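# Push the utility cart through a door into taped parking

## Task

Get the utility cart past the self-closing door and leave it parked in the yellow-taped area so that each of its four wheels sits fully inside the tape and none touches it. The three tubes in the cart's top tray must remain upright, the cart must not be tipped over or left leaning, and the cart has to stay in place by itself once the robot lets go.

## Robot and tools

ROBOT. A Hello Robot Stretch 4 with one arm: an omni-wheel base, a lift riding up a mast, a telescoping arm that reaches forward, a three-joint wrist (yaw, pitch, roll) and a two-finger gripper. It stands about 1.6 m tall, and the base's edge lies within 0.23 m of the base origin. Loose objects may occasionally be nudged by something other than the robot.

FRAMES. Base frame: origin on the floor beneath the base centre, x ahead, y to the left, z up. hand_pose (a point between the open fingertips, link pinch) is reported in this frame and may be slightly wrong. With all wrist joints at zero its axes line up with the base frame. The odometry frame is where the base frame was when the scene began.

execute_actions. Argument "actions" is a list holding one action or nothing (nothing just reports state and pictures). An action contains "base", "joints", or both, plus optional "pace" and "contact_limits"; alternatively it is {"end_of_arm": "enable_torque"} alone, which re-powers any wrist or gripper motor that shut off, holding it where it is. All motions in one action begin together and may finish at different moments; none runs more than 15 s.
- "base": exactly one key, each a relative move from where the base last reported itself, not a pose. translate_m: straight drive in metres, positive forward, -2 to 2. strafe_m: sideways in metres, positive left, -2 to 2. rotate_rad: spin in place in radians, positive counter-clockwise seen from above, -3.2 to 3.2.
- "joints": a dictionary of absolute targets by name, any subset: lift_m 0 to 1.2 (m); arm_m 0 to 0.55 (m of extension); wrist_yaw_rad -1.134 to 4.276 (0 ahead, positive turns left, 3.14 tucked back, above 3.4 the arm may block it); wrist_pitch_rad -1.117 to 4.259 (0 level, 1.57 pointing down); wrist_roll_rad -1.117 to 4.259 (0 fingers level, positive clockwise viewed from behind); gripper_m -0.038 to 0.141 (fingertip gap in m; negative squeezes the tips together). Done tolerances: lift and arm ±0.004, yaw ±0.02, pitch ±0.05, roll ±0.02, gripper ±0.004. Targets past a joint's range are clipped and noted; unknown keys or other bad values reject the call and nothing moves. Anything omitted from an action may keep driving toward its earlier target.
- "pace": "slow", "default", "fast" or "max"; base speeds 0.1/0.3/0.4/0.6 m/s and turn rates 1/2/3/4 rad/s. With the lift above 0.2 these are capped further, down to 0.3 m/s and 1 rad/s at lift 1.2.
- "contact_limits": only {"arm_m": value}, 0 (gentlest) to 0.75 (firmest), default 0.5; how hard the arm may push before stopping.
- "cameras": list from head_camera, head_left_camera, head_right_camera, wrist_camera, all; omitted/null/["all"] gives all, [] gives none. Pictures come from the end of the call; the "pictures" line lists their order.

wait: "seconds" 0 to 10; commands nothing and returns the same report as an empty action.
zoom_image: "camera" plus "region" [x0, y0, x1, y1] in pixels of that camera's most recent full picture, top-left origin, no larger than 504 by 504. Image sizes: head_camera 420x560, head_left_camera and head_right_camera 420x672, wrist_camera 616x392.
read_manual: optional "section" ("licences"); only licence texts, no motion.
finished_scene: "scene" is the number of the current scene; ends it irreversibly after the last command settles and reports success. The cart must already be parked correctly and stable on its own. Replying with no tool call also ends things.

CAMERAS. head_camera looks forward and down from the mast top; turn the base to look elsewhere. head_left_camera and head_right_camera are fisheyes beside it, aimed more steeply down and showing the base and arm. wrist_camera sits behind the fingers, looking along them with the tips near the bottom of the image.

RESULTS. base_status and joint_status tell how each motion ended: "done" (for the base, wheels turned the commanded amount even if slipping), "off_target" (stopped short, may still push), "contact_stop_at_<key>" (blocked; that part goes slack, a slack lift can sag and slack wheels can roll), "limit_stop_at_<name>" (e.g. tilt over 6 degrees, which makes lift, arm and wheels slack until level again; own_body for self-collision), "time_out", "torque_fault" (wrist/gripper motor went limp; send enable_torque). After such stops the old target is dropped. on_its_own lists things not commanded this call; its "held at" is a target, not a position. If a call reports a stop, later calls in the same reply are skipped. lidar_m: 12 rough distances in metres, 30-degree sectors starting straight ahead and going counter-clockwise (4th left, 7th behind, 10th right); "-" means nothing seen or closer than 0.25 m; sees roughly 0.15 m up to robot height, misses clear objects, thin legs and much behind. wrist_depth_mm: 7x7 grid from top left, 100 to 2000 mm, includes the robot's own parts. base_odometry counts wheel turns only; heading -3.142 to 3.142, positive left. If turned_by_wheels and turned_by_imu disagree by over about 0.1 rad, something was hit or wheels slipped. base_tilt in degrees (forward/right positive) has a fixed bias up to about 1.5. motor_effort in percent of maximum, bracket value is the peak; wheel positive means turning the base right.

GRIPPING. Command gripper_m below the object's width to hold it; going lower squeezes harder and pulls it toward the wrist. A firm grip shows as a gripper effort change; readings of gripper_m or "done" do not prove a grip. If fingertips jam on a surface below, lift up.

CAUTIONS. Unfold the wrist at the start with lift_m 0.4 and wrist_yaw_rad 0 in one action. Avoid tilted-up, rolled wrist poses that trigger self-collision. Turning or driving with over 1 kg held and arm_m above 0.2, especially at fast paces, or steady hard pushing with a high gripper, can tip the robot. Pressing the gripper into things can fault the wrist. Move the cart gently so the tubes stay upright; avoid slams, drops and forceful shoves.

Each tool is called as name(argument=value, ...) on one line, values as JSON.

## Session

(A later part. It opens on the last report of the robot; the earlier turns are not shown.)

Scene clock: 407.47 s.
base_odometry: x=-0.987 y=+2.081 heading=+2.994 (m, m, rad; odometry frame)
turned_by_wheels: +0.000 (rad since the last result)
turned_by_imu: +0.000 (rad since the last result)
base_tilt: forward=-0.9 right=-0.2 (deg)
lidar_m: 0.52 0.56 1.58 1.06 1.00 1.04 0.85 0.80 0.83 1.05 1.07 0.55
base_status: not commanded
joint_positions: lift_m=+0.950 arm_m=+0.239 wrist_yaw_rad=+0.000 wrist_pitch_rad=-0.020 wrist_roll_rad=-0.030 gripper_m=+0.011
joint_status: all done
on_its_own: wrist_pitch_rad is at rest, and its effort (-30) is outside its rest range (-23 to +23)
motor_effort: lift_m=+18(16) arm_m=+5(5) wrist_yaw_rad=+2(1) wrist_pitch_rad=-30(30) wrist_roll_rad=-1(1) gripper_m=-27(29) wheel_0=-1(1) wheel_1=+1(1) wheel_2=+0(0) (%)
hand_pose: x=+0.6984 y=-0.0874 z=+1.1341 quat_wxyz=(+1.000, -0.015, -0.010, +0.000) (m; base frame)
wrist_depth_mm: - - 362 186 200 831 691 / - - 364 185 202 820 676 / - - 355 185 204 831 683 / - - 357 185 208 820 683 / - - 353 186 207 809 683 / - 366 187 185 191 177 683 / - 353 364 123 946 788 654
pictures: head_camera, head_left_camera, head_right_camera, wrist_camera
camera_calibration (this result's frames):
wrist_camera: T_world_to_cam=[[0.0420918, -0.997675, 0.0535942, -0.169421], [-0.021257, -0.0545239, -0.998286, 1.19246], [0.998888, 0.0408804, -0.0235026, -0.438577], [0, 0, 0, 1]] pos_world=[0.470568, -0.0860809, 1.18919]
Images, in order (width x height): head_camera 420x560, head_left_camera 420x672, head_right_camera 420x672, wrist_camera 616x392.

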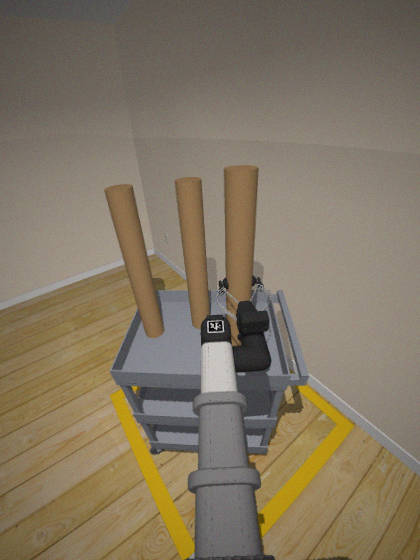

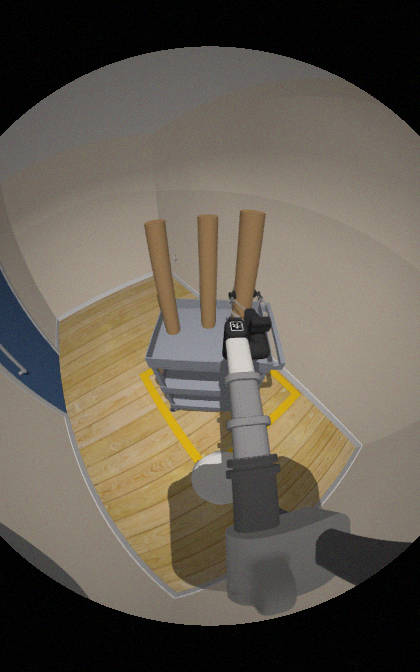

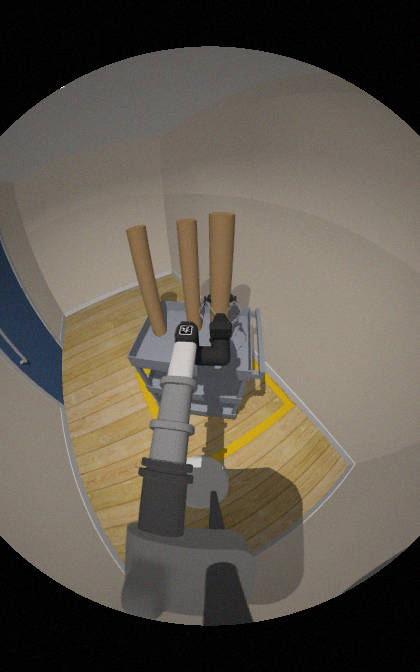

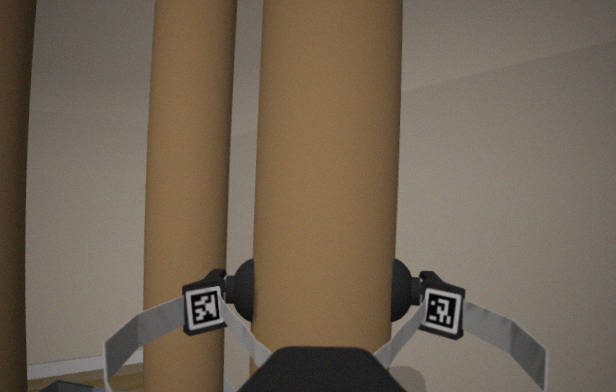

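Aligned. Lowering in steps.

execute_actions(actions=[{"joints":{"lift_m":0.91},"pace":"slow"}], cameras=[])

Scene clock: 408.83 s.
base_odometry: x=-0.987 y=+2.081 heading=+2.994 (m, m, rad; odometry frame)
turned_by_wheels: +0.000 (rad since the last result)
turned_by_imu: +0.000 (rad since the last result)
base_tilt: forward=-1.0 right=-0.3 (deg)
lidar_m: 0.51 0.56 1.57 1.09 1.00 1.04 0.86 0.79 0.82 1.05 1.08 0.54
base_status: not commanded
joint_positions: lift_m=+0.910 arm_m=+0.239 wrist_yaw_rad=+0.000 wrist_pitch_rad=-0.020 wrist_roll_rad=-0.030 gripper_m=+0.011
joint_status: all done
on_its_own: wrist_pitch_rad is at rest, and its effort (-30) is outside its rest range (-23 to +23)
motor_effort: lift_m=+18(15) arm_m=+5(5) wrist_yaw_rad=+1(1) wrist_pitch_rad=-30(31) wrist_roll_rad=-3(1) gripper_m=-30(27) wheel_0=-1(1) wheel_1=+1(1) wheel_2=+0(0) (%)
hand_pose: x=+0.6984 y=-0.0874 z=+1.0941 quat_wxyz=(+1.000, -0.015, -0.010, +0.000) (m; base frame)
wrist_depth_mm: - - 357 186 200 820 676 / - - 364 186 202 809 683 / - - 357 185 204 831 683 / - - 357 185 207 809 691 / - - 355 185 207 798 676 / - 366 187 185 190 177 683 / - 353 364 124 904 809 661
pictures: none
No camera images: the call's "cameras" was empty. Leave "cameras" out to get every camera's image.

execute_actions(actions=[{"joints":{"lift_m":0.89},"pace":"slow"}], cameras=[])

Scene clock: 409.93 s.
base_odometry: x=-0.987 y=+2.081 heading=+2.994 (m, m, rad; odometry frame)
turned_by_wheels: +0.000 (rad since the last result)
turned_by_imu: +0.000 (rad since the last result)
base_tilt: forward=-0.9 right=-0.2 (deg)
lidar_m: 0.50 0.56 1.56 1.08 1.00 1.03 0.85 0.78 0.82 1.07 1.07 0.53
base_status: not commanded
joint_positions: lift_m=+0.890 arm_m=+0.239 wrist_yaw_rad=+0.000 wrist_pitch_rad=-0.031 wrist_roll_rad=-0.030 gripper_m=+0.011
joint_status: all done
motor_effort: lift_m=+15(20) arm_m=+5(5) wrist_yaw_rad=-2(1) wrist_pitch_rad=+0(29) wrist_roll_rad=-1(1) gripper_m=-28(31) wheel_0=-1(1) wheel_1=+1(1) wheel_2=+0(0) (%)
hand_pose: x=+0.6983 y=-0.0874 z=+1.0774 quat_wxyz=(+1.000, -0.015, -0.015, +0.000) (m; base frame)
wrist_depth_mm: - - 364 189 202 820 683 / - - 364 187 203 842 691 / - - 359 186 205 820 683 / - - 362 186 208 820 683 / - - 353 185 206 809 683 / - 362 186 186 191 177 676 / - 349 366 123 904 788 647
pictures: none
No camera images: the call's "cameras" was empty. Leave "cameras" out to get every camera's image.

execute_actions(actions=[{"joints":{"gripper_m":0.12},"pace":"slow"}], cameras=["wrist_camera"])

execute_actions(actions=[{"joints":{"arm_m":0.0},"pace":"slow"}], cameras=[])

execute_actions(actions=[{"base":{"translate_m":-0.3}}], cameras=[])

execute_actions(actions=[{"joints":{"lift_m":0.2,"wrist_pitch_rad":0.35,"wrist_roll_rad":0}}])

Scene clock: 427.63 s.
base_odometry: x=-0.987 y=+2.081 heading=+2.994 (m, m, rad; odometry frame)
turned_by_wheels: +0.000 (rad since the last result)
turned_by_imu: +0.002 (rad since the last result)
base_tilt: forward=-1.0 right=-0.2 (deg)
lidar_m: 0.52 0.55 1.56 1.09 0.99 1.03 0.87 0.79 0.82 1.06 1.07 0.53
base_status: not commanded
joint_positions: lift_m=+0.890 arm_m=+0.239 wrist_yaw_rad=+0.000 wrist_pitch_rad=-0.028 wrist_roll_rad=-0.030 gripper_m=+0.120
joint_status: all done
motor_effort: lift_m=+16(16) arm_m=+5(5) wrist_yaw_rad=-2(1) wrist_pitch_rad=-7(3) wrist_roll_rad=-1(1) gripper_m=+2(25) wheel_0=-1(1) wheel_1=+1(1) wheel_2=+0(1) (%)
hand_pose: x=+0.6984 y=-0.0874 z=+1.0766 quat_wxyz=(+1.000, -0.015, -0.014, +0.000) (m; base frame)
wrist_depth_mm: - - 364 181 191 820 691 / - - 364 181 193 831 683 / - - 357 181 195 820 691 / - - 357 181 198 831 683 / - - 359 180 202 788 676 / - - 200 181 190 732 676 / 569 549 364 135 917 778 668
pictures: wrist_camera
camera_calibration (this result's frames):
wrist_camera: T_world_to_cam=[[0.0416263, -0.997677, 0.0539246, -0.16638], [-0.013354, -0.0545221, -0.998423, 1.12969], [0.999044, 0.0408406, -0.0155925, -0.448506], [0, 0, 0, 1]] pos_world=[0.470089, -0.0860834, 1.12988]
Images, in order (width x height): wrist_camera 616x392.

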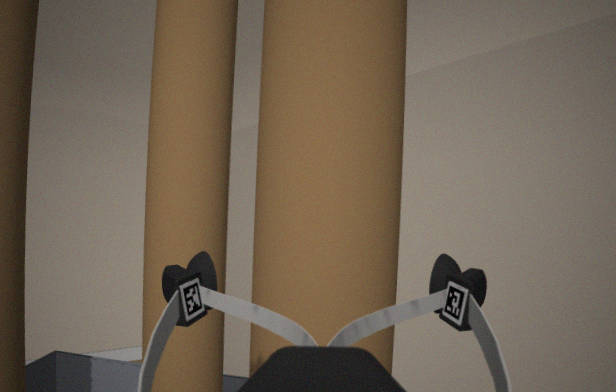

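Scene clock: 431.30 s.
base_odometry: x=-0.987 y=+2.081 heading=+2.994 (m, m, rad; odometry frame)
turned_by_wheels: +0.000 (rad since the last result)
turned_by_imu: +0.001 (rad since the last result)
base_tilt: forward=-0.9 right=-0.1 (deg)
lidar_m: 0.52 0.57 1.57 1.08 1.01 1.03 0.86 0.79 0.82 1.06 1.08 0.53
base_status: not commanded
joint_positions: lift_m=+0.890 arm_m=+0.003 wrist_yaw_rad=+0.000 wrist_pitch_rad=-0.028 wrist_roll_rad=-0.030 gripper_m=+0.120
joint_status: all done
joint sent to its limit — the command would take arm_m past its lower limit, so that joint was sent only as far as its limit.
motor_effort: lift_m=+16(15) arm_m=-5(5) wrist_yaw_rad=+0(1) wrist_pitch_rad=-8(8) wrist_roll_rad=-1(0) gripper_m=+0(1) wheel_0=-1(0) wheel_1=+1(1) wheel_2=+0(0) (%)
hand_pose: x=+0.4626 y=-0.0874 z=+1.0766 quat_wxyz=(+1.000, -0.015, -0.014, +0.000) (m; base frame)
wrist_depth_mm: - 574 - 427 1182 991 809 / - 574 603 424 1182 976 820 / - 580 597 421 1182 976 798 / - 591 597 421 1205 960 820 / - 597 585 424 1182 917 798 / - 574 224 418 1118 866 798 / 591 569 609 134 723 866 778
pictures: none
No camera images: the call's "cameras" was empty. Leave "cameras" out to get every camera's image.

Scene clock: 433.77 s.
base_odometry: x=-0.690 y=+2.037 heading=+2.994 (m, m, rad; odometry frame)
turned_by_wheels: +0.000 (rad since the last result)
turned_by_imu: +0.000 (rad since the last result)
base_tilt: forward=-1.0 right=-0.1 (deg)
lidar_m: 0.81 0.86 1.31 0.89 0.82 0.84 0.60 0.54 0.58 0.73 1.25 0.82
base_status: done
joint_positions: lift_m=+0.890 arm_m=+0.003 wrist_yaw_rad=+0.000 wrist_pitch_rad=-0.028 wrist_roll_rad=-0.030 gripper_m=+0.120
joint_status: not commanded
motor_effort: lift_m=+17(17) arm_m=-5(5) wrist_yaw_rad=-1(0) wrist_pitch_rad=-10(7) wrist_roll_rad=-3(2) gripper_m=+0(3) wheel_0=+0(5) wheel_1=-1(5) wheel_2=-1(8) (%)
hand_pose: x=+0.4626 y=-0.0874 z=+1.0765 quat_wxyz=(+1.000, -0.015, -0.014, +0.000) (m; base frame)
wrist_depth_mm: - - - - 1499 1160 946 / - - - 878 1464 1160 946 / - - - 878 1464 1138 960 / - - - 741 1464 1138 960 / - - - 732 1430 1118 976 / - 917 224 732 960 1025 960 / - 647 621 134 778 1060 946
pictures: none
No camera images: the call's "cameras" was empty. Leave "cameras" out to get every camera's image.

Scene clock: 437.33 s.
base_odometry: x=-0.690 y=+2.037 heading=+2.994 (m, m, rad; odometry frame)
turned_by_wheels: +0.000 (rad since the last result)
turned_by_imu: +0.001 (rad since the last result)
base_tilt: forward=-0.8 right=-0.2 (deg)
lidar_m: 0.81 0.88 1.32 0.88 0.83 0.86 0.57 0.54 0.56 0.71 1.24 0.83
base_status: not commanded
joint_positions: lift_m=+0.200 arm_m=+0.003 wrist_yaw_rad=+0.000 wrist_pitch_rad=+0.352 wrist_roll_rad=+0.000 gripper_m=+0.120
joint_status: all done
motor_effort: lift_m=+16(14) arm_m=-5(5) wrist_yaw_rad=-1(0) wrist_pitch_rad=-8(9) wrist_roll_rad=+1(3) gripper_m=-1(1) wheel_0=+1(0) wheel_1=-1(1) wheel_2=-1(1) (%)
hand_pose: x=+0.4450 y=-0.0874 z=+0.2790 quat_wxyz=(+0.985, +0.000, +0.175, +0.000) (m; base frame)
wrist_depth_mm: - - 960 1661 574 1060 891 / - - - 1921 1397 1098 931 / 1708 946 1060 1042 991 1160 946 / 1060 676 647 627 603 1060 960 / 798 759 798 809 723 798 798 / 627 634 224 634 585 580 621 / 525 517 525 135 539 512 525
pictures: head_camera, head_left_camera, head_right_camera, wrist_camera
camera_calibration (this result's frames):
wrist_camera: T_world_to_cam=[[0.0485823, -0.998793, 0.00717901, -0.102973], [-0.383127, -0.0252724, -0.92335, 0.476123], [0.922417, 0.042108, -0.383893, -0.0708569], [0, 0, 0, 1]] pos_world=[0.252778, -0.0878324, 0.413166]
Images, in order (width x height): head_camera 420x560, head_left_camera 420x672, head_right_camera 420x672, wrist_camera 616x392.

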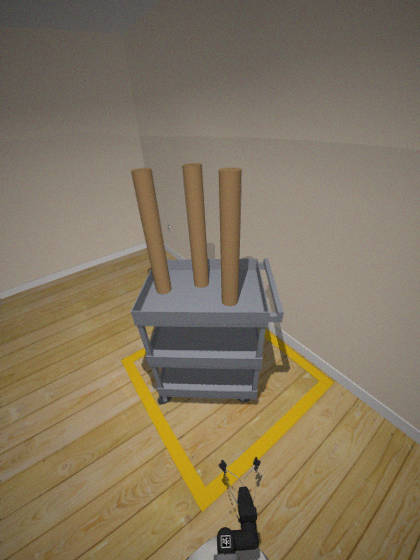

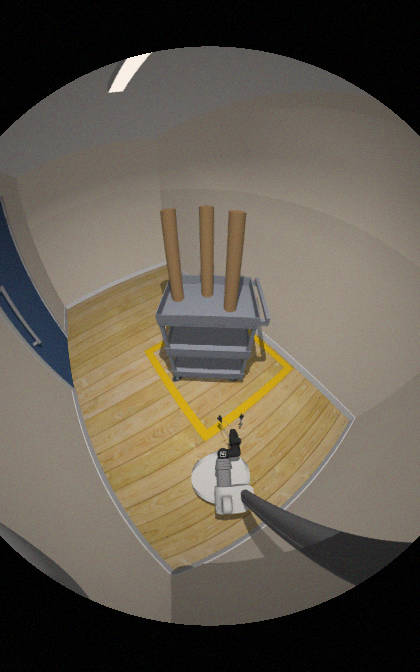

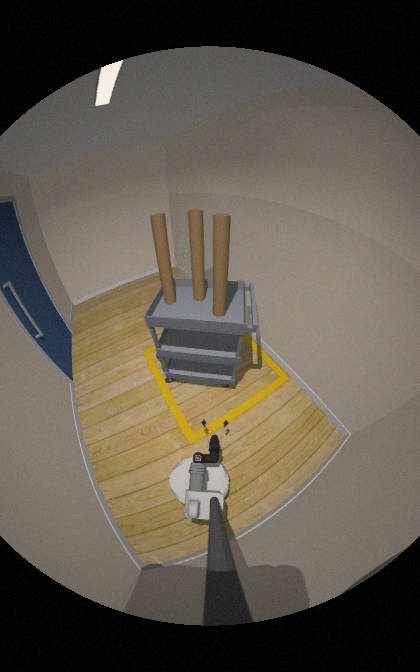

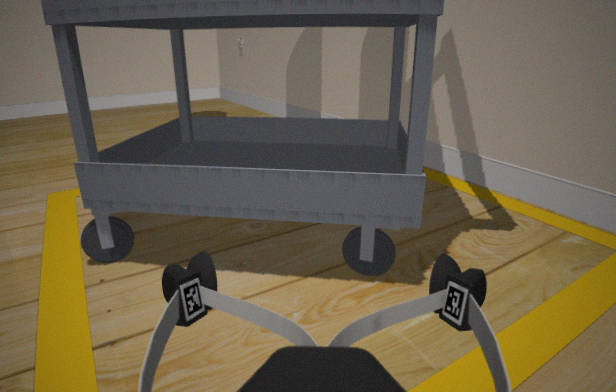

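execute_actions(actions=[{"base":{"strafe_m":0.5},"joints":{"wrist_yaw_rad":-0.15}}], cameras=["head_camera","wrist_camera"])

Scene clock: 441.23 s.
base_odometry: x=-0.763 y=+1.542 heading=+2.994 (m, m, rad; odometry frame)
turned_by_wheels: +0.000 (rad since the last result)
turned_by_imu: +0.000 (rad since the last result)
base_tilt: forward=-0.9 right=-0.1 (deg)
lidar_m: 0.87 2.54 0.69 0.46 0.42 0.43 0.58 0.83 0.86 1.10 1.67 0.89
base_status: done
joint_positions: lift_m=+0.200 arm_m=+0.003 wrist_yaw_rad=-0.150 wrist_pitch_rad=+0.352 wrist_roll_rad=+0.000 gripper_m=+0.120
joint_status: all done
motor_effort: lift_m=+17(17) arm_m=-5(5) wrist_yaw_rad=-1(2) wrist_pitch_rad=-6(9) wrist_roll_rad=+3(1) gripper_m=+1(2) wheel_0=+1(10) wheel_1=-1(7) wheel_2=+0(0) (%)
hand_pose: x=+0.4289 y=-0.1268 z=+0.2789 quat_wxyz=(+0.982, +0.013, +0.175, -0.074) (m; base frame)
wrist_depth_mm: - - - 1921 976 960 1138 / - - - - 1661 1397 1229 / 1756 1708 1756 1098 1078 1060 931 / 1078 1098 1118 683 676 683 683 / 788 820 798 759 798 788 759 / 627 627 224 634 580 574 627 / 525 521 530 134 539 521 521
pictures: head_camera, wrist_camera
camera_calibration (this result's frames):
wrist_camera: T_world_to_cam=[[-0.100904, -0.99487, 0.00717002, -0.0769331], [-0.382716, 0.0321625, -0.923306, 0.475942], [0.918339, -0.0959094, -0.383998, -0.0701428], [0, 0, 0, 1]] pos_world=[0.238803, -0.0985733, 0.413057]
Images, in order (width x height): head_camera 420x560, wrist_camera 616x392.

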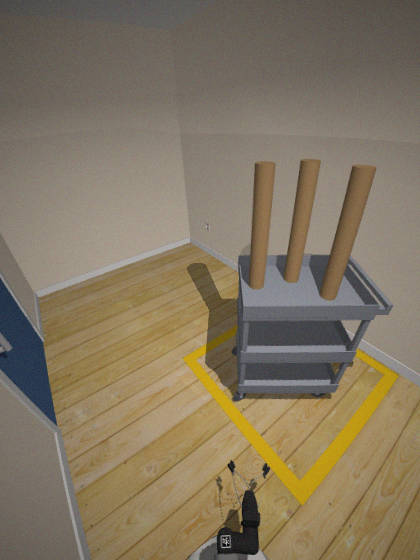

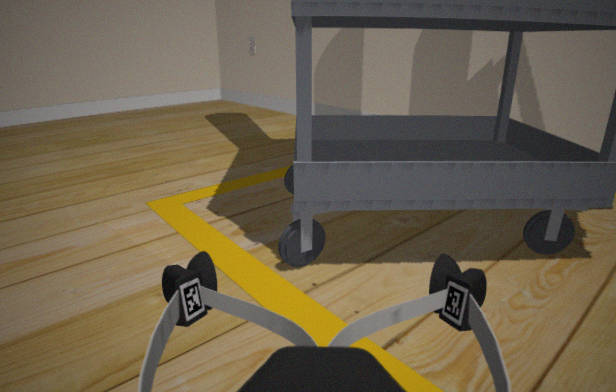

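finished_scene(scene=1)

The scene is finished: the task was done.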